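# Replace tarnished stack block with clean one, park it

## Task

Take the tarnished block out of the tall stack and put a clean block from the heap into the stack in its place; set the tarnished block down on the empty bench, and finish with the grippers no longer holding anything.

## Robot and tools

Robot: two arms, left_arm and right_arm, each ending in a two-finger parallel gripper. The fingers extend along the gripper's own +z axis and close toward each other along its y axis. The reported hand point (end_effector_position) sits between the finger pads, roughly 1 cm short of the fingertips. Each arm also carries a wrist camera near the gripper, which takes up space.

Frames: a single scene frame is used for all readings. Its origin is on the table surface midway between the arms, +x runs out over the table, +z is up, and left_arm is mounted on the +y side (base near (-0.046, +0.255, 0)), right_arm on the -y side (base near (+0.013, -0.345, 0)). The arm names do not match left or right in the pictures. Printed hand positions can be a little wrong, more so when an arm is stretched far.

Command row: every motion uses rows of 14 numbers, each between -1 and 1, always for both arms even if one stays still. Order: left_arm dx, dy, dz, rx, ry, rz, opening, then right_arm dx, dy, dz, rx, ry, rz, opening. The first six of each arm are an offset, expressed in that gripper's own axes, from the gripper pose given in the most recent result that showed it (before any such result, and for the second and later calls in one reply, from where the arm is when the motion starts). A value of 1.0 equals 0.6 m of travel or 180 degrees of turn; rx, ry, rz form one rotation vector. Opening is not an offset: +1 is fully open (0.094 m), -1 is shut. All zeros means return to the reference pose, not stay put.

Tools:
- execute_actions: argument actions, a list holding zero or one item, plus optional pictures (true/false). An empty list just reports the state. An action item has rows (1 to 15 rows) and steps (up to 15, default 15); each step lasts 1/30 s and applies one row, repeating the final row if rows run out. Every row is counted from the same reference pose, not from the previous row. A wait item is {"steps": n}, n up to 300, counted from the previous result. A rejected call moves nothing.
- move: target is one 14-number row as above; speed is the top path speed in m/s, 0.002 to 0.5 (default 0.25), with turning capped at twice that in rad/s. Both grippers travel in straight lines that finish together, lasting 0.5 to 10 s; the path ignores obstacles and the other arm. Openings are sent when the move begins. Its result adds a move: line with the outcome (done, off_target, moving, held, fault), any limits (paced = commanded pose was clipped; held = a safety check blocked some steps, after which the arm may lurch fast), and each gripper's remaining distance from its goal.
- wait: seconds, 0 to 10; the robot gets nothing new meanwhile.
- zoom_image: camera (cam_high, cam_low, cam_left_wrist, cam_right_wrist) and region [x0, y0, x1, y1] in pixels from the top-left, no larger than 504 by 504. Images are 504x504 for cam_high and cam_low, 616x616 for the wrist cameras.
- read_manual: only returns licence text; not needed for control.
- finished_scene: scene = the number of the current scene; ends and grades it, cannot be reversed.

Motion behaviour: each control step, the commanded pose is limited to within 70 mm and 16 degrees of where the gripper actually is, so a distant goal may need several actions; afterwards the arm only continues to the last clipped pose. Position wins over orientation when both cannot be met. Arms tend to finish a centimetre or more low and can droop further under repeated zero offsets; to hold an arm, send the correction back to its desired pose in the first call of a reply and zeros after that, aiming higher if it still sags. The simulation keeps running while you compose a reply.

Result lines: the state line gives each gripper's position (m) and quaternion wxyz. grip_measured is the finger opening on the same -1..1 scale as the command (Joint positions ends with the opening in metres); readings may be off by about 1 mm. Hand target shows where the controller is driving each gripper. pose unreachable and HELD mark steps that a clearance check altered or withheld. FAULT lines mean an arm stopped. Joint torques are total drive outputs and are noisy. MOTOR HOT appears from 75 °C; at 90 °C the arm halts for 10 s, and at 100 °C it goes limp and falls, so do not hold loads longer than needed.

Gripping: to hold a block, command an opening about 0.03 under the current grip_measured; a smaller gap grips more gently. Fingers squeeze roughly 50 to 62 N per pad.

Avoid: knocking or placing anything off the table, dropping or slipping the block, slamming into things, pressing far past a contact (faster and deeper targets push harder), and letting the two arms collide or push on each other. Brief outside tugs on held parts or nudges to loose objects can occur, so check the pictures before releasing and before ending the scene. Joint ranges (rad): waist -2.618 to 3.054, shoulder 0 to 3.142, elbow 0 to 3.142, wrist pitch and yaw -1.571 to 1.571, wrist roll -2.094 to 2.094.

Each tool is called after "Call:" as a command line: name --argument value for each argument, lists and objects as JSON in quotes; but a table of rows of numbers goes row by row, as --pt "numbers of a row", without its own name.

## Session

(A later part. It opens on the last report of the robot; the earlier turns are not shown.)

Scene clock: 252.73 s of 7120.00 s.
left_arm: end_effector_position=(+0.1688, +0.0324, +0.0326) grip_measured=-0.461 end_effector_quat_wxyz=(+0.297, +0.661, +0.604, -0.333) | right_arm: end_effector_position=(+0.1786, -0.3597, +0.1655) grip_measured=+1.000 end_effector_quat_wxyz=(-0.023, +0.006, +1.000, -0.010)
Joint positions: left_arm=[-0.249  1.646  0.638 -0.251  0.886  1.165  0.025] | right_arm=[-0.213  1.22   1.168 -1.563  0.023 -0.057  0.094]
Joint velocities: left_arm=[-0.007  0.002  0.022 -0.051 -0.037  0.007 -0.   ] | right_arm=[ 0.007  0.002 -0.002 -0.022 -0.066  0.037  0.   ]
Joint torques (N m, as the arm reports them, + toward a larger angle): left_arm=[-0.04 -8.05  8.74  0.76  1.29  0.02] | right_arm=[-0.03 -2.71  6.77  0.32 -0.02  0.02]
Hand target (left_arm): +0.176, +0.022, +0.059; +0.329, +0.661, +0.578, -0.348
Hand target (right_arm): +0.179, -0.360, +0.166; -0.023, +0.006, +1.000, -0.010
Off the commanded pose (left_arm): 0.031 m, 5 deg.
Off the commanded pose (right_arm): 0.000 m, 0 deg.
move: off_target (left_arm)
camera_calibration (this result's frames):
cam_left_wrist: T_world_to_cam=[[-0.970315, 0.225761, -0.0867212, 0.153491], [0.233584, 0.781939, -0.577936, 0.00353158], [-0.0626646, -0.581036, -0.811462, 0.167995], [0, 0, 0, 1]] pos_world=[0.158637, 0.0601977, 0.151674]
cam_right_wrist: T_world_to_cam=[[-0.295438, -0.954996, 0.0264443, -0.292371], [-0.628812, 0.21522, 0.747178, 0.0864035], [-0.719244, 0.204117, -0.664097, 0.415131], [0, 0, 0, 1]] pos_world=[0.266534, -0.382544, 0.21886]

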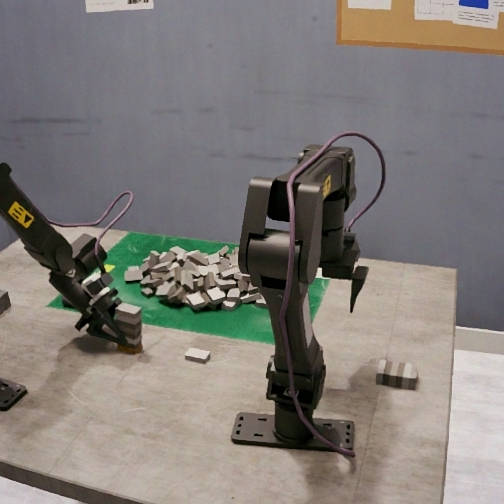

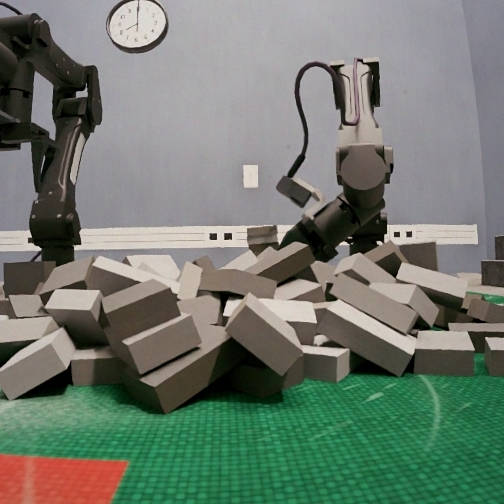

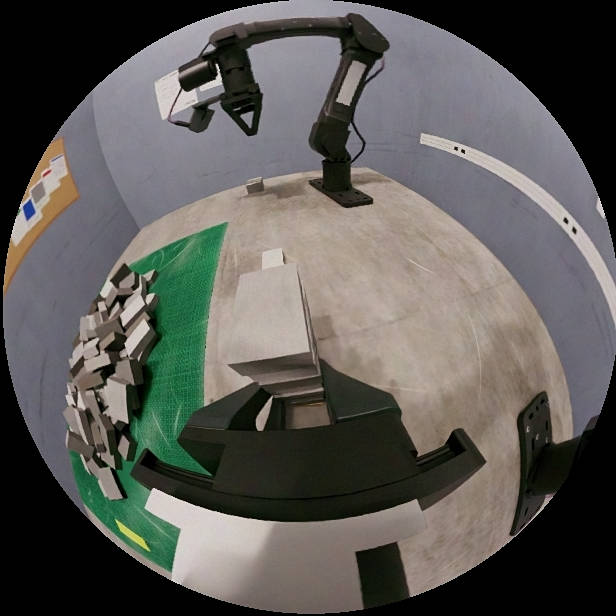

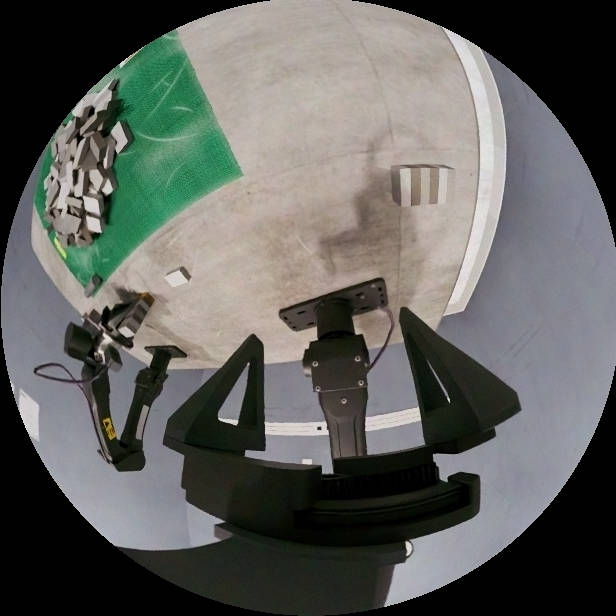

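Call:
execute_actions --actions '[{"rows":[[-0.05,0.013,-0.016,0,-0.028,0.017,-0.5,0,0,0,0,0,0,1],[-0.055,0.013,-0.02,0,-0.033,0.02,-0.5,0,0,0,0,0,0,1],[-0.06,0.013,-0.024,0,-0.038,0.022,-0.5,0,0,0,0,0,0,1],[-0.06,0.013,-0.024,0,-0.038,0.022,-0.5,0,0,0,0,0,0,1],[-0.066,0.014,-0.029,0,-0.043,0.025,-0.5,0,0,0,0,0,0,1],[-0.066,0.014,-0.029,0,-0.043,0.025,-0.5,0,0,0,0,0,0,1],[-0.072,0.014,-0.034,0,-0.048,0.028,-0.5,0,0,0,0,0,0,1],[-0.072,0.014,-0.034,0,-0.048,0.028,-0.5,0,0,0,0,0,0,1],[-0.078,0.015,-0.039,0,-0.052,0.03,-0.5,0,0,0,0,0,0,1],[-0.078,0.015,-0.039,0,-0.052,0.03,-0.5,0,0,0,0,0,0,1],[-0.084,0.015,-0.044,0,-0.056,0.033,-0.5,0,0,0,0,0,0,1],[-0.084,0.015,-0.044,0,-0.056,0.033,-0.5,0,0,0,0,0,0,1],[-0.09,0.015,-0.048,0,-0.06,0.035,-0.5,0,0,0,0,0,0,1]]}]' --pictures false

Call:
wait --seconds 0.5

Call:
zoom_image --camera "cam_high" --region '[60, 260, 180, 370]'

Scene clock: 269.43 s of 7120.00 s.
left_arm: end_effector_position=(+0.1676, +0.0370, +0.0469) grip_measured=-0.461 end_effector_quat_wxyz=(+0.310, +0.662, +0.589, -0.343) | right_arm: end_effector_position=(+0.1786, -0.3597, +0.1655) grip_measured=+1.000 end_effector_quat_wxyz=(-0.023, +0.006, +1.000, -0.010)
Joint positions: left_arm=[-0.216  1.613  0.654 -0.328  0.933  1.23   0.025] | right_arm=[-0.213  1.22   1.168 -1.563  0.023 -0.057  0.094]
Joint velocities: left_arm=[ 0.032 -0.066  0.115 -0.11   0.125  0.125 -0.   ] | right_arm=[ 0.007 -0.012 -0.002  0.007 -0.007 -0.022  0.   ]
Joint torques (N m, as the arm reports them, + toward a larger angle): left_arm=[ 0.87 -8.26  9.25  0.9   1.93  0.14] | right_arm=[-0.02 -2.71  6.82  0.31 -0.01  0.02]
Hand target (left_arm): +0.176, +0.024, +0.090; +0.370, +0.661, +0.536, -0.373
Hand target (right_arm): +0.179, -0.360, +0.166; -0.023, +0.006, +1.000, -0.010
Off the commanded pose (left_arm): 0.049 m, 10 deg.
Off the commanded pose (right_arm): 0.000 m, 0 deg.
Steps of this call (steps 1 to 90: nothing new was sent; then 13.20 s passed at rest; steps 91 to 105: all 15 steps of this action). Readings (end_effector_position):
91: left_arm (+0.1686, +0.0324, +0.0327) | right_arm (+0.1786, -0.3597, +0.1655)
92: left_arm (+0.1684, +0.0324, +0.0328) | right_arm (+0.1786, -0.3597, +0.1655)
94: left_arm (+0.1676, +0.0328, +0.0330) | right_arm (+0.1786, -0.3597, +0.1655)
98: left_arm (+0.1661, +0.0357, +0.0348) | right_arm (+0.1786, -0.3597, +0.1655)
105: the state above

Scene clock: 269.93 s of 7120.00 s.
left_arm: end_effector_position=(+0.1673, +0.0355, +0.0523) grip_measured=-0.461 end_effector_quat_wxyz=(+0.316, +0.664, +0.581, -0.348) | right_arm: end_effector_position=(+0.1786, -0.3597, +0.1655) grip_measured=+1.000 end_effector_quat_wxyz=(-0.023, +0.006, +1.000, -0.010)
Joint positions: left_arm=[-0.214  1.607  0.663 -0.344  0.951  1.247  0.025] | right_arm=[-0.213  1.22   1.168 -1.563  0.023 -0.057  0.094]
Joint velocities: left_arm=[-0.002 -0.012 -0.002 -0.037 -0.051  0.007 -0.001] | right_arm=[ 0.002 -0.002 -0.017  0.007 -0.037 -0.007  0.   ]
Joint torques (N m, as the arm reports them, + toward a larger angle): left_arm=[ 0.87 -8.27  9.11  0.9   1.95  0.11] | right_arm=[-0.05 -2.69  6.78  0.32 -0.01  0.02]
Hand target (left_arm): +0.176, +0.024, +0.090; +0.370, +0.661, +0.536, -0.373
Hand target (right_arm): +0.179, -0.360, +0.166; -0.023, +0.006, +1.000, -0.010
Off the commanded pose (left_arm): 0.044 m, 9 deg.
Off the commanded pose (right_arm): 0.000 m, 0 deg.
Steps of this call (steps 1 to 15: nothing new was sent). Readings (end_effector_position):
1: left_arm (+0.1684, +0.0365, +0.0489) | right_arm (+0.1786, -0.3597, +0.1655)
2: left_arm (+0.1689, +0.0360, +0.0504) | right_arm (+0.1786, -0.3597, +0.1655)
4: left_arm (+0.1693, +0.0353, +0.0522) | right_arm (+0.1786, -0.3597, +0.1655)
8: left_arm (+0.1680, +0.0354, +0.0523) | right_arm (+0.1786, -0.3597, +0.1655)
15: the state above
camera_calibration (this result's frames):
cam_left_wrist: T_world_to_cam=[[-0.96089, 0.250829, -0.117372, 0.152203], [0.268539, 0.740387, -0.61621, 0.010388], [-0.0676629, -0.623628, -0.778787, 0.186279], [0, 0, 0, 1]] pos_world=[0.156065, 0.0703011, 0.169338]
cam_right_wrist: T_world_to_cam=[[-0.295438, -0.954996, 0.0264443, -0.292371], [-0.628812, 0.21522, 0.747178, 0.0864035], [-0.719244, 0.204117, -0.664097, 0.415131], [0, 0, 0, 1]] pos_world=[0.266534, -0.382544, 0.21886]

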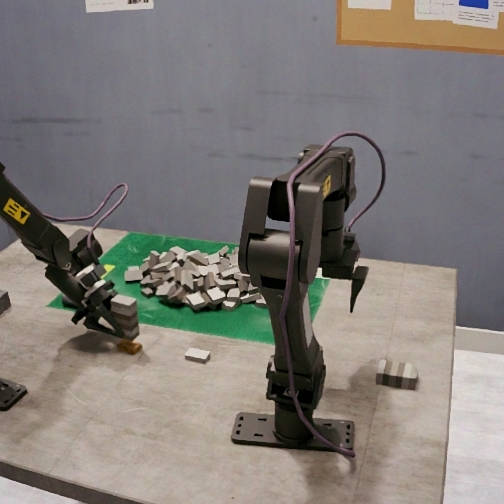

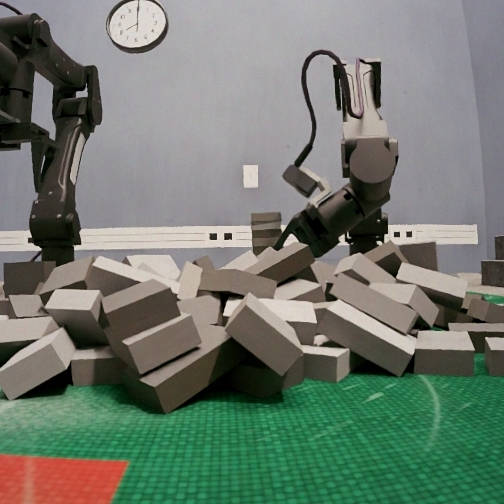

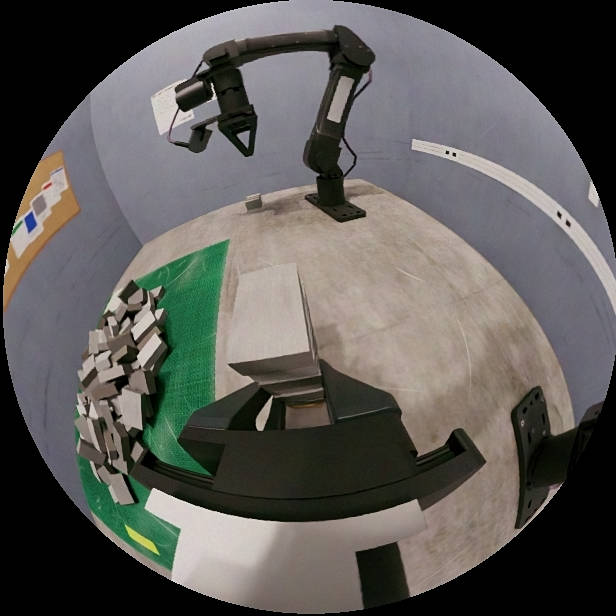

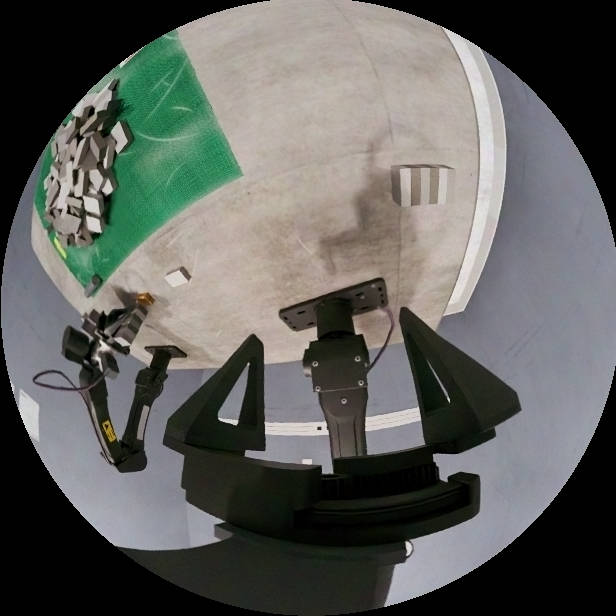

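Region (60, 260, 180, 370) of cam_high's 504x504 image, scaled by 4.200, with more detail than that image has; it fills the top 462 rows of this view, and the rest is white.

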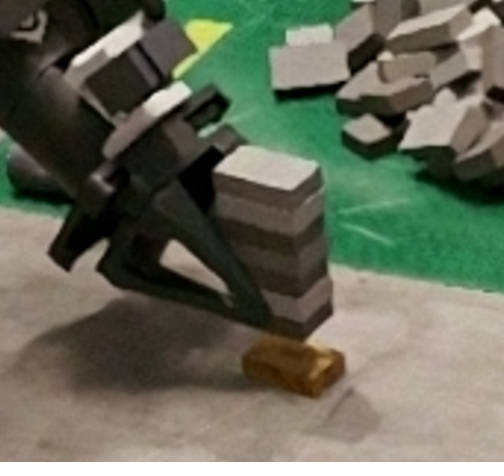

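Call:
execute_actions --actions '[{"rows":[[-0.055,0.012,-0.031,-0.004,-0.04,0.025,-0.5,0,0,0,0,0,0,1],[-0.055,0.012,-0.031,-0.004,-0.04,0.025,-0.5,0,0,0,0,0,0,1],[-0.049,0.006,-0.04,-0.004,-0.04,0.025,-0.5,0,0,0,0,0,0,1],[-0.049,0.006,-0.04,-0.004,-0.04,0.025,-0.5,0,0,0,0,0,0,1],[-0.043,0,-0.049,-0.004,-0.04,0.025,-0.5,0,0,0,0,0,0,1],[-0.043,0,-0.049,-0.004,-0.04,0.025,-0.5,0,0,0,0,0,0,1],[-0.037,-0.006,-0.058,-0.004,-0.04,0.025,-0.5,0,0,0,0,0,0,1],[-0.037,-0.006,-0.058,-0.004,-0.04,0.025,-0.5,0,0,0,0,0,0,1],[-0.031,-0.012,-0.067,-0.004,-0.04,0.025,-0.5,0,0,0,0,0,0,1],[-0.031,-0.012,-0.067,-0.004,-0.04,0.025,-0.5,0,0,0,0,0,0,1],[-0.025,-0.018,-0.076,-0.004,-0.04,0.025,-0.5,0,0,0,0,0,0,1],[-0.025,-0.018,-0.076,-0.004,-0.04,0.025,-0.5,0,0,0,0,0,0,1],[-0.019,-0.024,-0.085,-0.004,-0.04,0.025,-0.5,0,0,0,0,0,0,1],[-0.019,-0.024,-0.085,-0.004,-0.04,0.025,-0.5,0,0,0,0,0,0,1],[-0.013,-0.03,-0.094,-0.004,-0.04,0.025,-0.5,0,0,0,0,0,0,1]]}]' --pictures false

Call:
execute_actions --actions '[{"steps":20}]' --pictures false

Scene clock: 293.00 s of 7120.00 s.
left_arm: end_effector_position=(+0.1702, +0.0779, +0.0595) grip_measured=-0.461 end_effector_quat_wxyz=(+0.337, +0.664, +0.582, -0.327) | right_arm: end_effector_position=(+0.1786, -0.3597, +0.1655) grip_measured=+1.000 end_effector_quat_wxyz=(-0.023, +0.006, +1.000, -0.010)
Joint positions: left_arm=[-0.041  1.559  0.663 -0.548  0.972  1.498  0.025] | right_arm=[-0.213  1.22   1.168 -1.563  0.023 -0.057  0.094]
Joint velocities: left_arm=[ 0.403 -0.051 -0.017 -0.593  0.11   0.696 -0.   ] | right_arm=[ 0.007 -0.007  0.012 -0.037 -0.066 -0.022  0.   ]
Joint torques (N m, as the arm reports them, + toward a larger angle): left_arm=[ 1.28 -7.9   5.45  0.47  1.98  0.06] | right_arm=[-0.01 -2.69  6.79  0.31 -0.01  0.02]
Hand target (left_arm): +0.159, +0.076, +0.086; +0.378, +0.655, +0.545, -0.361
Hand target (right_arm): +0.179, -0.360, +0.166; -0.023, +0.006, +1.000, -0.010
Off the commanded pose (left_arm): 0.034 m, 8 deg.
Off the commanded pose (right_arm): 0.000 m, 0 deg.
Steps of this call (steps 1 to 90: nothing new was sent; then 19.57 s passed at rest; steps 91 to 105: all 15 steps of this action). Readings (end_effector_position):
91: left_arm (+0.1673, +0.0362, +0.0522) | right_arm (+0.1786, -0.3597, +0.1655)
92: left_arm (+0.1674, +0.0376, +0.0523) | right_arm (+0.1786, -0.3597, +0.1655)
94: left_arm (+0.1689, +0.0428, +0.0525) | right_arm (+0.1786, -0.3597, +0.1655)
98: left_arm (+0.1725, +0.0552, +0.0562) | right_arm (+0.1786, -0.3597, +0.1655)
105: the state above

Scene clock: 293.67 s of 7120.00 s.
left_arm: end_effector_position=(+0.1616, +0.0862, +0.0595) grip_measured=-0.461 end_effector_quat_wxyz=(+0.334, +0.674, +0.571, -0.328) | right_arm: end_effector_position=(+0.1786, -0.3597, +0.1655) grip_measured=+1.000 end_effector_quat_wxyz=(-0.023, +0.006, +1.000, -0.010)
Joint positions: left_arm=[-0.009  1.554  0.663 -0.634  0.973  1.606  0.025] | right_arm=[-0.213  1.22   1.168 -1.563  0.023 -0.057  0.094]
Joint velocities: left_arm=[ 0.007 -0.007 -0.002  0.007 -0.037 -0.007  0.001] | right_arm=[-0.037  0.017 -0.007 -0.051  0.037 -0.007  0.   ]
Joint torques (N m, as the arm reports them, + toward a larger angle): left_arm=[ 0.56 -7.56  5.31  0.27  2.05  0.1 ] | right_arm=[-0.02 -2.72  6.77  0.32 -0.02  0.02]
Hand target (left_arm): +0.159, +0.076, +0.086; +0.378, +0.655, +0.545, -0.360
Hand target (right_arm): +0.179, -0.360, +0.166; -0.023, +0.006, +1.000, -0.010
Off the commanded pose (left_arm): 0.032 m, 8 deg.
Off the commanded pose (right_arm): 0.000 m, 0 deg.
Steps of this call (steps 1 to 20: nothing new was sent). Readings (end_effector_position):
1: left_arm (+0.1694, +0.0812, +0.0596) | right_arm (+0.1786, -0.3597, +0.1655)
2: left_arm (+0.1686, +0.0837, +0.0596) | right_arm (+0.1786, -0.3597, +0.1655)
4: left_arm (+0.1668, +0.0858, +0.0596) | right_arm (+0.1786, -0.3597, +0.1655)
8: left_arm (+0.1632, +0.0861, +0.0596) | right_arm (+0.1786, -0.3597, +0.1655)
20: the state above

Call:
execute_actions --actions '[{"rows":[[-0.042,-0.001,-0.011,0.01,-0.042,0,-0.5,0,0,0,0,0,0,1],[-0.037,-0.002,-0.011,0.01,-0.042,0,-0.5,0,0,0,0,0,0,1],[-0.032,-0.003,-0.011,0.01,-0.042,0,-0.5,0,0,0,0,0,0,1],[-0.027,-0.004,-0.011,0.01,-0.042,0,-0.5,0,0,0,0,0,0,1],[-0.022,-0.005,-0.011,0.01,-0.042,0,-0.5,0,0,0,0,0,0,1],[-0.017,-0.006,-0.011,0.01,-0.042,0,-0.5,0,0,0,0,0,0,1],[-0.012,-0.007,-0.011,0.01,-0.042,0,-0.5,0,0,0,0,0,0,1],[-0.007,-0.008,-0.011,0.01,-0.042,0,-0.5,0,0,0,0,0,0,1],[-0.002,-0.009,-0.011,0.01,-0.042,0,-0.5,0,0,0,0,0,0,1],[0.003,-0.01,-0.011,0.01,-0.042,0,-0.5,0,0,0,0,0,0,1],[0.008,-0.011,-0.011,0.01,-0.042,0,-0.5,0,0,0,0,0,0,1],[0.013,-0.012,-0.011,0.01,-0.042,0,-0.5,0,0,0,0,0,0,1],[0.018,-0.013,-0.011,0.01,-0.042,0,-0.5,0,0,0,0,0,0,1],[0.023,-0.014,-0.011,0.01,-0.042,0,-0.5,0,0,0,0,0,0,1],[0.028,-0.015,-0.011,0.01,-0.042,0,-0.5,0,0,0,0,0,0,1]]}]' --pictures false

Call:
wait --seconds 0.5

Call:
zoom_image --camera "cam_high" --region '[20, 240, 170, 370]'

Scene clock: 309.57 s of 7120.00 s.
left_arm: end_effector_position=(+0.1541, +0.1076, +0.0333) grip_measured=-0.461 end_effector_quat_wxyz=(+0.321, +0.672, +0.570, -0.348) | right_arm: end_effector_position=(+0.1786, -0.3597, +0.1655) grip_measured=+1.000 end_effector_quat_wxyz=(-0.023, +0.006, +1.000, -0.010)
Joint positions: left_arm=[ 0.092  1.698  0.664 -0.712  0.976  1.822  0.025] | right_arm=[-0.213  1.22   1.168 -1.563  0.023 -0.057  0.094]
Joint velocities: left_arm=[ 0.217  0.344 -0.007 -0.081 -0.095  0.432 -0.   ] | right_arm=[-0.007 -0.002  0.017  0.007  0.007 -0.007  0.   ]
Joint torques (N m, as the arm reports them, + toward a larger angle): left_arm=[ 0.86 -5.32  5.83 -0.26  1.79  0.12] | right_arm=[-0.05 -2.69  6.81  0.32 -0.02  0.02]
Hand target (left_arm): +0.158, +0.103, +0.049; +0.362, +0.655, +0.549, -0.373
Hand target (right_arm): +0.179, -0.360, +0.166; -0.023, +0.006, +1.000, -0.010
Off the commanded pose (left_arm): 0.016 m, 7 deg.
Off the commanded pose (right_arm): 0.000 m, 0 deg.
Steps of this call (steps 1 to 90: nothing new was sent; then 12.40 s passed at rest; steps 91 to 105: all 15 steps of this action). Readings (end_effector_position):
91: left_arm (+0.1607, +0.0864, +0.0594) | right_arm (+0.1786, -0.3597, +0.1655)
92: left_arm (+0.1595, +0.0869, +0.0589) | right_arm (+0.1786, -0.3597, +0.1655)
94: left_arm (+0.1568, +0.0892, +0.0562) | right_arm (+0.1786, -0.3597, +0.1655)
98: left_arm (+0.1548, +0.0961, +0.0479) | right_arm (+0.1786, -0.3597, +0.1655)
105: the state above

Scene clock: 310.07 s of 7120.00 s.
left_arm: end_effector_position=(+0.1533, +0.1115, +0.0277) grip_measured=-0.461 end_effector_quat_wxyz=(+0.324, +0.684, +0.557, -0.342) | right_arm: end_effector_position=(+0.1786, -0.3597, +0.1655) grip_measured=+1.000 end_effector_quat_wxyz=(-0.023, +0.006, +1.000, -0.010)
Joint positions: left_arm=[ 0.107  1.723  0.664 -0.715  0.968  1.89   0.025] | right_arm=[-0.213  1.22   1.168 -1.563  0.023 -0.057  0.094]
Joint velocities: left_arm=[-0.012 -0.007  0.012 -0.051  0.037 -0.051 -0.   ] | right_arm=[ 0.017 -0.012 -0.027 -0.037  0.051 -0.051  0.   ]
Joint torques (N m, as the arm reports them, + toward a larger angle): left_arm=[ 0.8  -5.6   5.68 -0.36  1.87  0.08] | right_arm=[-0.03 -2.66  6.8   0.31 -0.02  0.03]
Hand target (left_arm): +0.158, +0.103, +0.048; +0.362, +0.655, +0.549, -0.373
Hand target (right_arm): +0.179, -0.360, +0.166; -0.023, +0.006, +1.000, -0.010
Off the commanded pose (left_arm): 0.023 m, 7 deg.
Off the commanded pose (right_arm): 0.000 m, 0 deg.
Steps of this call (steps 1 to 15: nothing new was sent). Readings (end_effector_position):
1: left_arm (+0.1540, +0.1092, +0.0312) | right_arm (+0.1786, -0.3597, +0.1655)
2: left_arm (+0.1538, +0.1104, +0.0294) | right_arm (+0.1786, -0.3597, +0.1655)
4: left_arm (+0.1536, +0.1114, +0.0278) | right_arm (+0.1786, -0.3597, +0.1655)
8: left_arm (+0.1533, +0.1115, +0.0277) | right_arm (+0.1786, -0.3597, +0.1655)
15: the state above
camera_calibration (this result's frames):
cam_left_wrist: T_world_to_cam=[[-0.94236, 0.292028, -0.163329, 0.110624], [0.329199, 0.721846, -0.608741, -0.0646948], [-0.0598713, -0.627422, -0.776375, 0.212744], [0, 0, 0, 1]] pos_world=[0.138283, 0.147874, 0.143855]
cam_right_wrist: T_world_to_cam=[[-0.295438, -0.954996, 0.0264443, -0.292371], [-0.628812, 0.21522, 0.747178, 0.0864035], [-0.719244, 0.204117, -0.664097, 0.415131], [0, 0, 0, 1]] pos_world=[0.266534, -0.382544, 0.21886]

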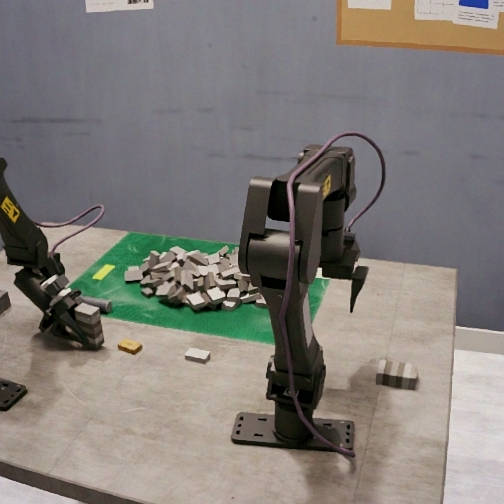

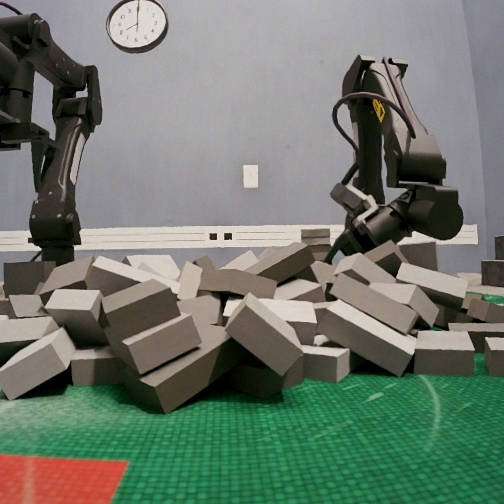

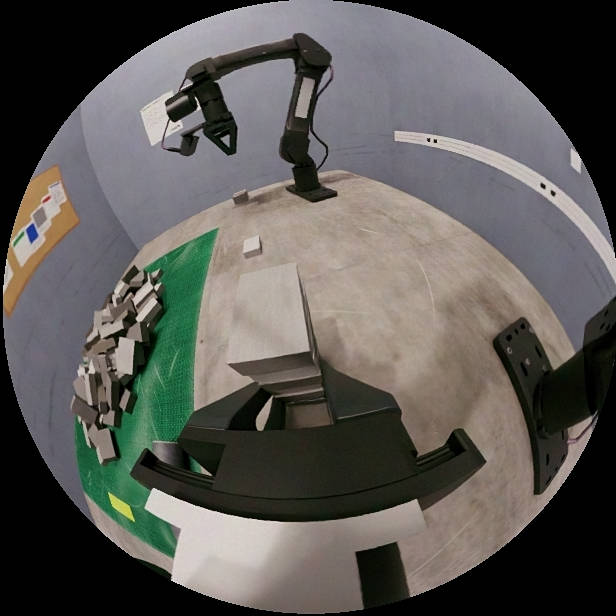

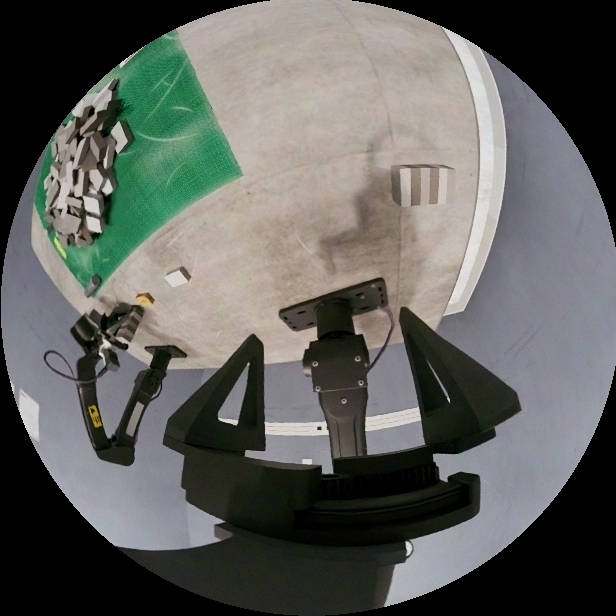

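Region (20, 240, 170, 370) of cam_high's 504x504 image, scaled by 3.360, with more detail than that image has; it fills the top 437 rows of this view, and the rest is white.

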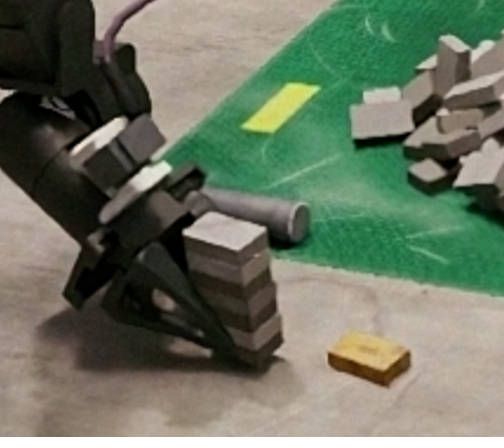

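Call:
execute_actions --actions '[{"rows":[[-0.032,0.012,-0.005,0,-0.038,-0.012,-0.5,0,0,0,0,0,0,1],[-0.029,0.012,-0.003,0,-0.038,-0.012,-0.5,0,0,0,0,0,0,1],[-0.026,0.012,-0.001,0,-0.038,-0.012,-0.5,0,0,0,0,0,0,1],[-0.023,0.012,0.001,0,-0.038,-0.012,-0.5,0,0,0,0,0,0,1],[-0.02,0.012,0.003,0,-0.038,-0.012,-0.5,0,0,0,0,0,0,1],[-0.016,0.011,0.004,0,-0.035,-0.012,-0.5,0,0,0,0,0,0,1],[-0.013,0.01,0.005,0,-0.032,-0.012,-0.5,0,0,0,0,0,0,1],[-0.009,0.009,0.005,0,-0.028,-0.012,-0.5,0,0,0,0,0,0,1],[-0.006,0.008,0.006,0,-0.024,-0.012,-0.5,0,0,0,0,0,0,1],[-0.002,0.006,0.006,0,-0.02,-0.012,-0.5,0,0,0,0,0,0,1],[0.002,0.005,0.007,0,-0.016,-0.012,-0.5,0,0,0,0,0,0,1],[0.006,0.003,0.007,0,-0.012,-0.012,-0.5,0,0,0,0,0,0,1],[0.01,0.002,0.008,0,-0.008,-0.012,-0.5,0,0,0,0,0,0,1],[0.013,0,0.008,0,-0.005,-0.012,-0.5,0,0,0,0,0,0,1]]}]' --pictures false

Call:
move --target '[0,0,0,0,0,0,-0.5,0.02,0.6,0.12,-0.006,-0.014,0.035,0.35]'

Scene clock: 324.57 s of 7120.00 s.
left_arm: end_effector_position=(+0.1483, +0.1114, +0.0169) grip_measured=-0.461 end_effector_quat_wxyz=(+0.308, +0.674, +0.565, -0.364) | right_arm: end_effector_position=(+0.1786, -0.3597, +0.1655) grip_measured=+1.000 end_effector_quat_wxyz=(-0.023, +0.006, +1.000, -0.010)
Joint positions: left_arm=[ 0.107  1.791  0.671 -0.72   0.969  1.899  0.025] | right_arm=[-0.213  1.22   1.168 -1.563  0.023 -0.057  0.094]
Joint velocities: left_arm=[-0.002 -0.002  0.012  0.066 -0.081 -0.007  0.   ] | right_arm=[-0.027  0.007  0.002 -0.007  0.037 -0.007  0.   ]
Joint torques (N m, as the arm reports them, + toward a larger angle): left_arm=[ 0.78 -6.93  2.84  0.32  0.73 -0.16] | right_arm=[-0.04 -2.71  6.8   0.32 -0.01  0.01]
Hand target (left_arm): +0.154, +0.112, +0.019; +0.322, +0.671, +0.567, -0.354
Hand target (right_arm): +0.179, -0.360, +0.166; -0.023, +0.006, +1.000, -0.010
Off the commanded pose (left_arm): 0.006 m, 2 deg.
Off the commanded pose (right_arm): 0.000 m, 0 deg.
Steps of this call (steps 1 to 90: nothing new was sent; then 11.00 s passed at rest; steps 91 to 105: all 15 steps of this action). Readings (end_effector_position):
91: left_arm (+0.1529, +0.1115, +0.0274) | right_arm (+0.1786, -0.3597, +0.1655)
92: left_arm (+0.1525, +0.1114, +0.0265) | right_arm (+0.1786, -0.3597, +0.1655)
94: left_arm (+0.1510, +0.1115, +0.0225) | right_arm (+0.1786, -0.3597, +0.1655)
98: left_arm (+0.1480, +0.1113, +0.0172) | right_arm (+0.1786, -0.3597, +0.1655)
105: the state above

Scene clock: 326.87 s of 7120.00 s.
left_arm: end_effector_position=(+0.1483, +0.1114, +0.0169) grip_measured=-0.461 end_effector_quat_wxyz=(+0.307, +0.672, +0.566, -0.365) | right_arm: end_effector_position=(+0.1625, -0.0009, +0.0771) grip_measured=+0.352 end_effector_quat_wxyz=(-0.009, +0.060, +0.998, -0.007)
Joint positions: left_arm=[ 0.107  1.791  0.671 -0.72   0.969  1.895  0.025] | right_arm=[ 1.01   2.     1.628 -1.217 -0.012  1.273  0.063]
Joint velocities: left_arm=[ 0.002 -0.012  0.007 -0.037 -0.095  0.007 -0.001] | right_arm=[-0.007  0.002 -0.002  0.051 -0.022 -0.037 -0.   ]
Joint torques (N m, as the arm reports them, + toward a larger angle): left_arm=[ 0.07 -5.78  3.67 -0.03  0.58  0.02] | right_arm=[ 0.22 -9.73  9.37  0.23  0.15  0.12]
Hand target (left_arm): +0.148, +0.111, +0.017; +0.307, +0.673, +0.566, -0.365
Hand target (right_arm): +0.165, +0.003, +0.086; +0.001, +0.061, +0.998, -0.000
Off the commanded pose (left_arm): 0.000 m, 0 deg.
Off the commanded pose (right_arm): 0.011 m, 1 deg.
move: off_target (right_arm)
camera_calibration (this result's frames):
cam_left_wrist: T_world_to_cam=[[-0.950331, 0.293188, -0.104461, 0.104241], [0.291301, 0.719652, -0.630274, -0.0633527], [-0.109613, -0.629399, -0.769313, 0.211519], [0, 0, 0, 1]] pos_world=[0.140704, 0.148159, 0.133684]
cam_right_wrist: T_world_to_cam=[[-0.395866, -0.918227, 0.0122354, 0.0653188], [-0.623918, 0.278712, 0.7301, 0.0656391], [-0.673807, 0.281388, -0.683231, 0.265721], [0, 0, 0, 1]] pos_world=[0.245856, -0.0330877, 0.132827]

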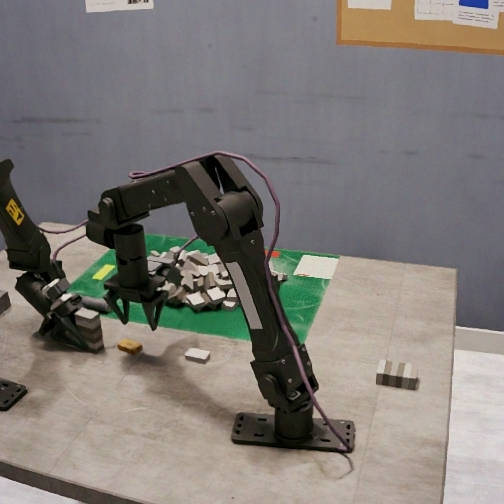

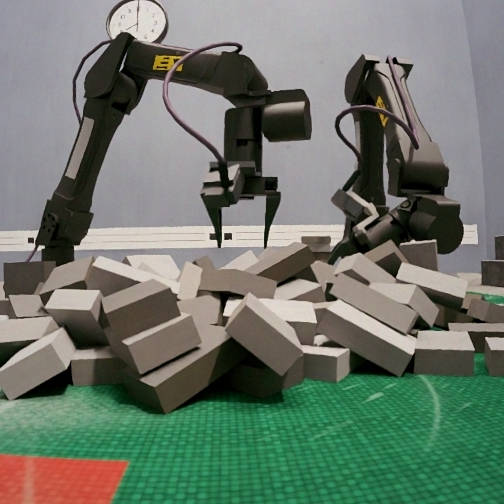

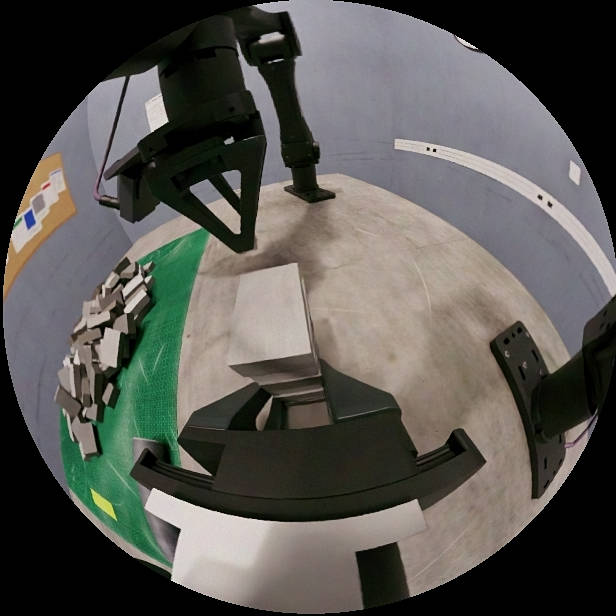

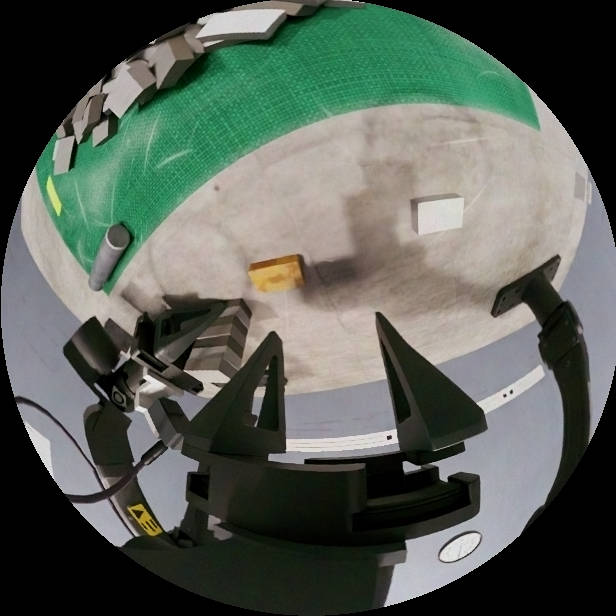

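Call:
move --target '[0,0,0,0,0,0,-0.5,-0.072,0.045,0.06,0,0,0,-0.6]' --speed 0.1

Scene clock: 338.10 s of 7120.00 s.
left_arm: end_effector_position=(+0.1483, +0.1114, +0.0169) grip_measured=-0.461 end_effector_quat_wxyz=(+0.307, +0.672, +0.566, -0.365) | right_arm: end_effector_position=(+0.1985, +0.0120, +0.0315) grip_measured=-0.599 end_effector_quat_wxyz=(-0.018, +0.059, +0.998, -0.025)
Joint positions: left_arm=[ 0.107  1.791  0.671 -0.72   0.969  1.895  0.025] | right_arm=[ 0.941  2.183  1.722 -1.171 -0.012  1.202  0.019]
Joint velocities: left_arm=[-0.002 -0.012  0.007 -0.051 -0.022  0.066 -0.001] | right_arm=[ 0.012  0.002 -0.027 -0.037  0.037 -0.007  0.   ]
Joint torques (N m, as the arm reports them, + toward a larger angle): left_arm=[ 0.05 -5.77  3.68 -0.03  0.58  0.01] | right_arm=[ -0.59 -10.93   9.36   0.39  -0.02  -0.02]
Hand target (left_arm): +0.148, +0.111, +0.017; +0.307, +0.672, +0.566, -0.365
Hand target (right_arm): +0.208, +0.020, +0.040; -0.009, +0.060, +0.998, -0.007
Off the commanded pose (left_arm): 0.000 m, 0 deg.
Off the commanded pose (right_arm): 0.015 m, 2 deg.
After step 90, 7.27 s passed at rest.
move: off_target (right_arm)
camera_calibration (this result's frames):
cam_left_wrist: T_world_to_cam=[[-0.950331, 0.293188, -0.104461, 0.104241], [0.291301, 0.719652, -0.630274, -0.0633527], [-0.109613, -0.629399, -0.769313, 0.211519], [0, 0, 0, 1]] pos_world=[0.140704, 0.148159, 0.133684]
cam_right_wrist: T_world_to_cam=[[-0.394164, -0.917438, 0.0542381, 0.0903204], [-0.608656, 0.304808, 0.732551, 0.114443], [-0.688602, 0.255733, -0.678548, 0.258242], [0, 0, 0, 1]] pos_world=[0.283084, -0.0180607, 0.0864958]

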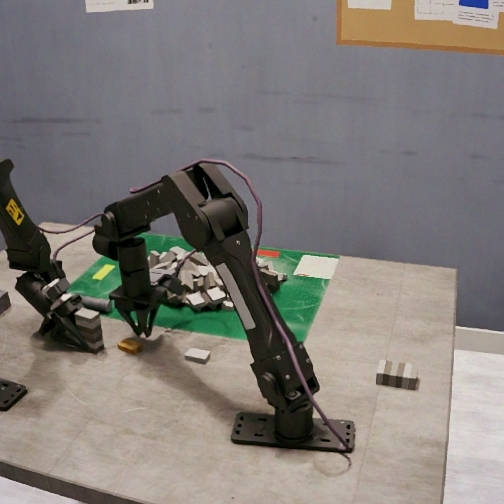

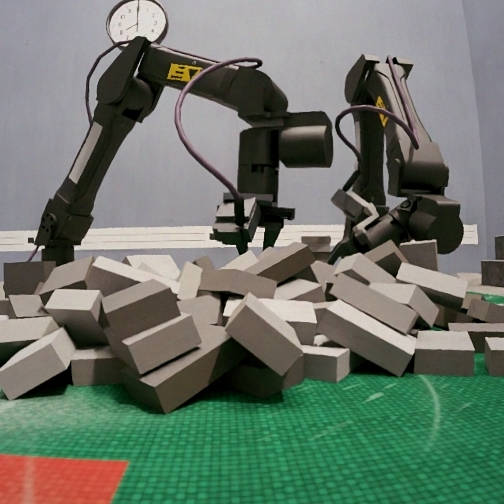

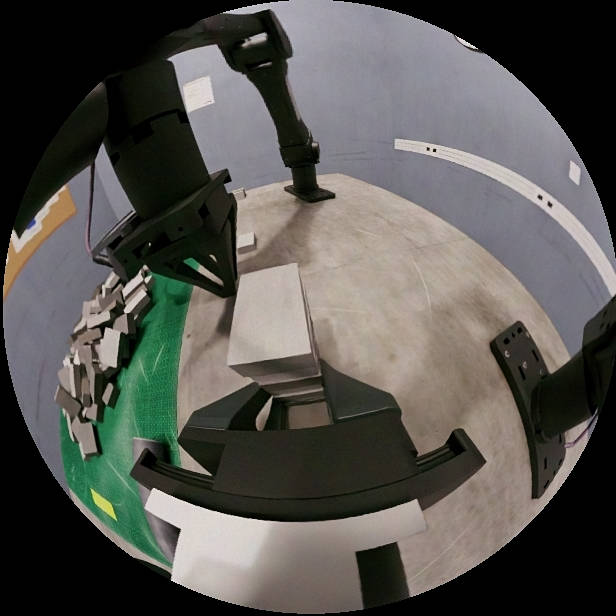

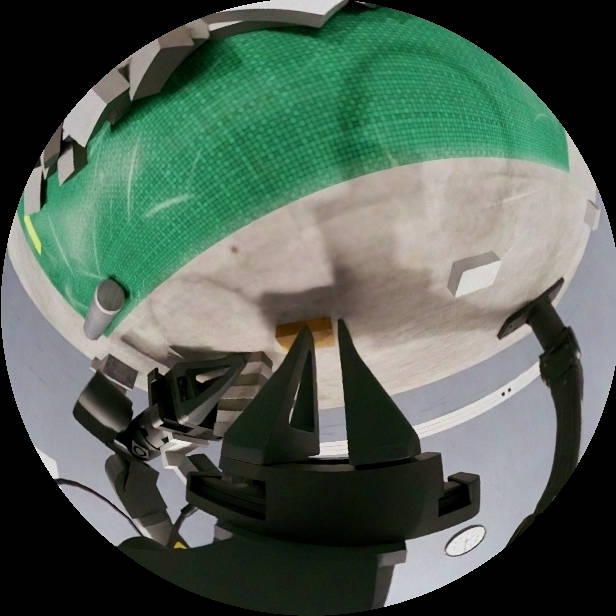

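Call:
move --target '[0,0,0,0,0,0,-0.5,-0.025,0.03,0.012,-0.1,-0.01,0,-0.75]' --speed 0.06

Call:
zoom_image --camera "cam_high" --region '[60, 260, 220, 380]'

Scene clock: 346.07 s of 7120.00 s.
left_arm: end_effector_position=(+0.1483, +0.1114, +0.0169) grip_measured=-0.461 end_effector_quat_wxyz=(+0.307, +0.672, +0.566, -0.365) | right_arm: end_effector_position=(+0.2080, +0.0260, +0.0135) grip_measured=-0.749 end_effector_quat_wxyz=(-0.004, +0.060, +0.992, +0.112)
Joint positions: left_arm=[ 0.107  1.791  0.671 -0.72   0.969  1.895  0.025] | right_arm=[ 0.896  2.035  1.394 -0.733 -0.108  1.172  0.012]
Joint velocities: left_arm=[-0.017 -0.002 -0.012 -0.066 -0.051 -0.051 -0.   ] | right_arm=[-0.007  0.007  0.017 -0.051  0.007 -0.066 -0.   ]
Joint torques (N m, as the arm reports them, + toward a larger angle): left_arm=[ 0.07 -5.74  3.7  -0.03  0.59  0.02] | right_arm=[ -0.88 -11.52   6.23   0.89  -0.09  -0.06]
Hand target (left_arm): +0.148, +0.111, +0.017; +0.307, +0.672, +0.566, -0.365
Hand target (right_arm): +0.215, +0.028, +0.023; +0.006, +0.061, +0.990, +0.130
Off the commanded pose (left_arm): 0.000 m, 0 deg.
Off the commanded pose (right_arm): 0.012 m, 2 deg.
After step 90, 1.90 s passed at rest.
move: off_target (right_arm)
camera_calibration (this result's frames):
cam_left_wrist: T_world_to_cam=[[-0.950331, 0.293188, -0.104461, 0.104241], [0.291301, 0.719652, -0.630274, -0.0633527], [-0.109613, -0.629399, -0.769313, 0.211519], [0, 0, 0, 1]] pos_world=[0.140704, 0.148159, 0.133684]
cam_right_wrist: T_world_to_cam=[[-0.397717, -0.892801, -0.211492, 0.111507], [-0.640766, 0.105295, 0.760481, 0.140628], [-0.656689, 0.437973, -0.613954, 0.236792], [0, 0, 0, 1]] pos_world=[0.289956, -0.0189621, 0.0620178]

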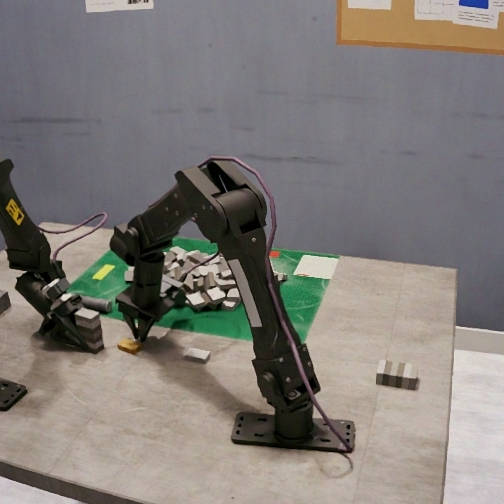

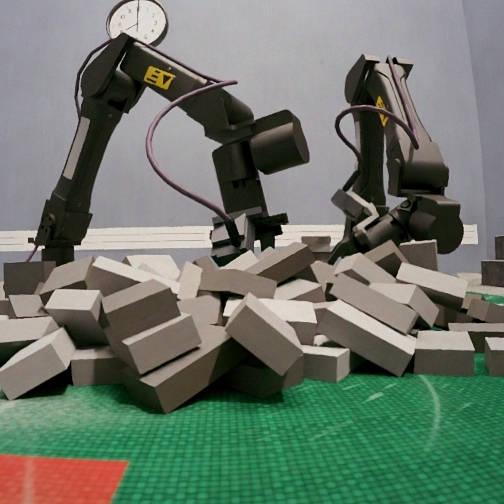

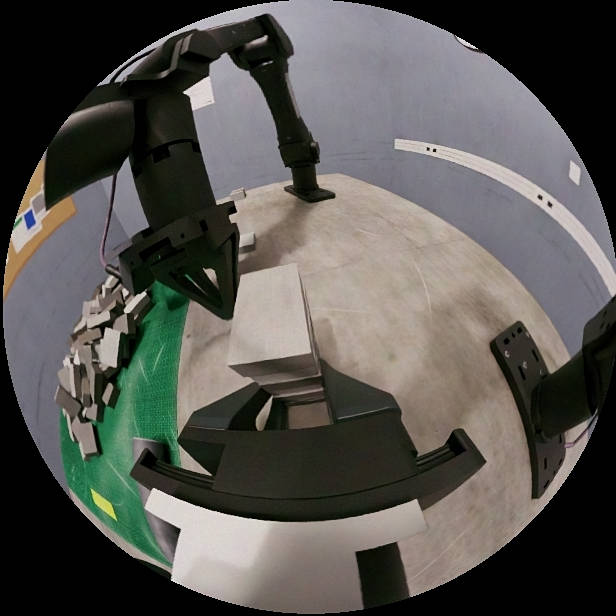

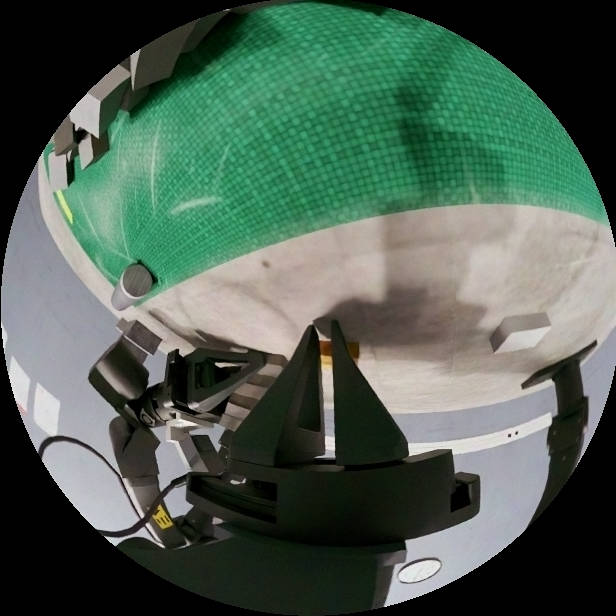

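Region (60, 260, 220, 380) of cam_high's 504x504 image, scaled by 3.150, with more detail than that image has; it fills the top 378 rows of this view, and the rest is white.

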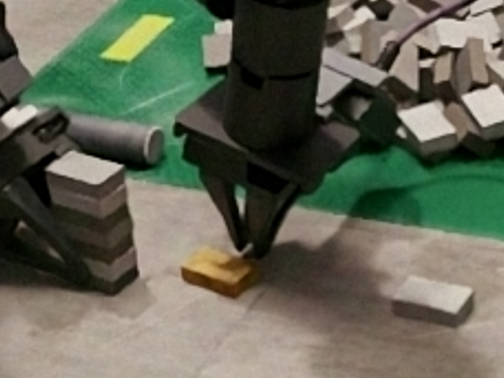

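Push along world −x by 13 cm.

Call:
move --target '[0,0,0,0,0,0,-0.5,0.215,-0.026,-0.006,0,0,0,-0.75]' --speed 0.06

Scene clock: 351.87 s of 7120.00 s.
left_arm: end_effector_position=(+0.1483, +0.1114, +0.0169) grip_measured=-0.461 end_effector_quat_wxyz=(+0.307, +0.672, +0.566, -0.365) | right_arm: end_effector_position=(+0.0820, +0.0275, +0.0129) grip_measured=-0.749 end_effector_quat_wxyz=(-0.005, +0.062, +0.992, +0.108)
Joint positions: left_arm=[ 0.107  1.791  0.671 -0.72   0.969  1.895  0.025] | right_arm=[ 1.223  1.884  1.174 -0.647 -0.04   1.496  0.012]
Joint velocities: left_arm=[ 0.022 -0.012 -0.007 -0.037  0.007 -0.022  0.001] | right_arm=[ 0.002 -0.002 -0.017  0.007 -0.051  0.037  0.001]
Joint torques (N m, as the arm reports them, + toward a larger angle): left_arm=[ 0.05 -5.79  3.68 -0.04  0.59  0.02] | right_arm=[ 0.89 -9.85  5.54  0.81  0.02  0.07]
Hand target (left_arm): +0.148, +0.111, +0.017; +0.307, +0.672, +0.566, -0.365
Hand target (right_arm): +0.077, +0.026, +0.017; -0.004, +0.061, +0.992, +0.112
Off the commanded pose (left_arm): 0.000 m, 0 deg.
Off the commanded pose (right_arm): 0.006 m, 0 deg.
After step 90, 0.33 s passed at rest.
move: done
camera_calibration (this result's frames):
cam_left_wrist: T_world_to_cam=[[-0.950331, 0.293188, -0.104461, 0.104241], [0.291301, 0.719652, -0.630274, -0.0633527], [-0.109613, -0.629399, -0.769313, 0.211519], [0, 0, 0, 1]] pos_world=[0.140704, 0.148159, 0.133684]
cam_right_wrist: T_world_to_cam=[[-0.401273, -0.892722, -0.205004, 0.0628848], [-0.638295, 0.112017, 0.761598, 0.0598181], [-0.656932, 0.436462, -0.614769, 0.153131], [0, 0, 0, 1]] pos_world=[0.164012, -0.0173979, 0.0614745]

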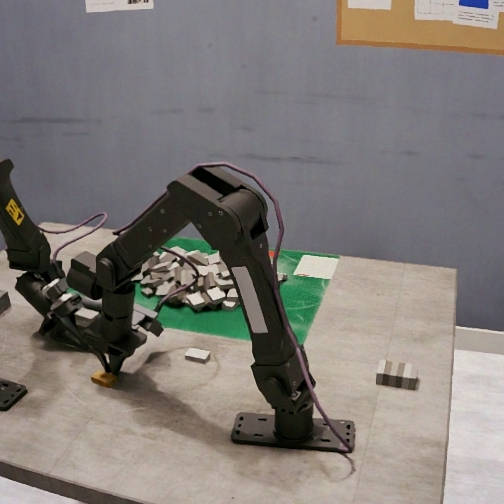

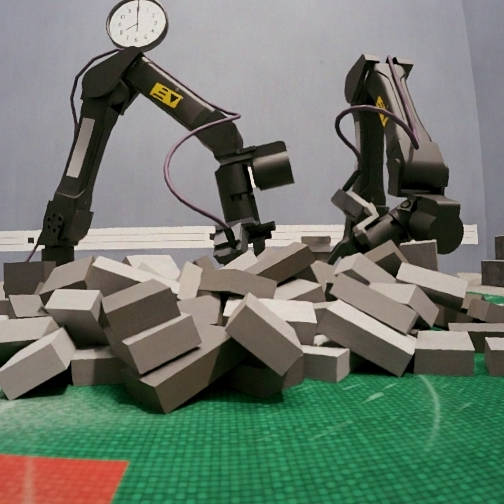

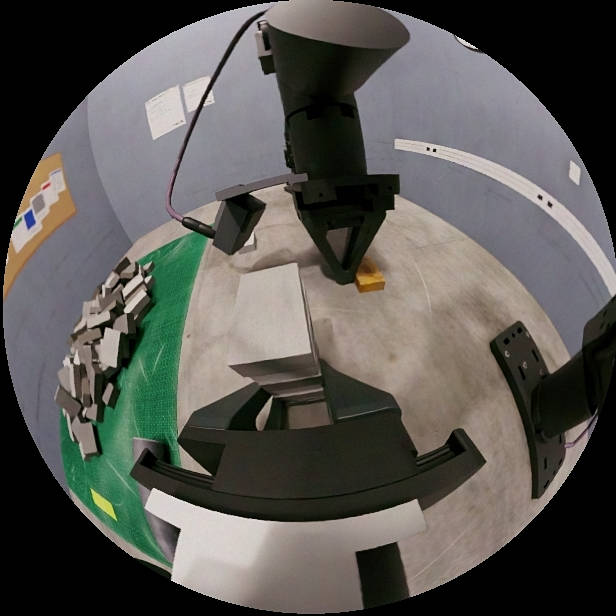

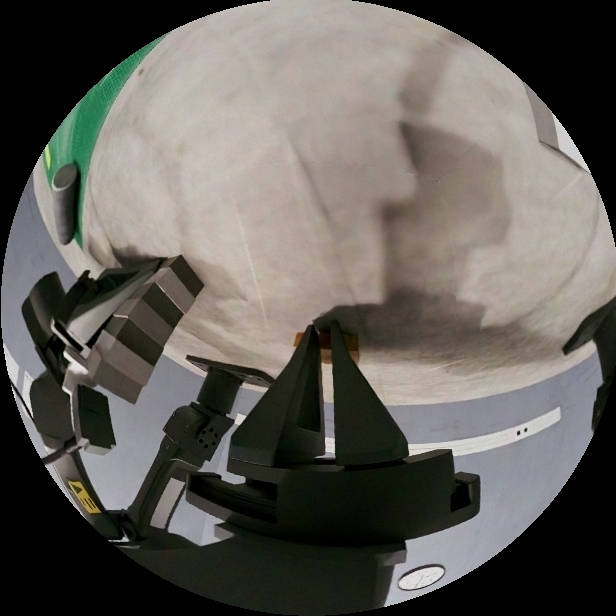

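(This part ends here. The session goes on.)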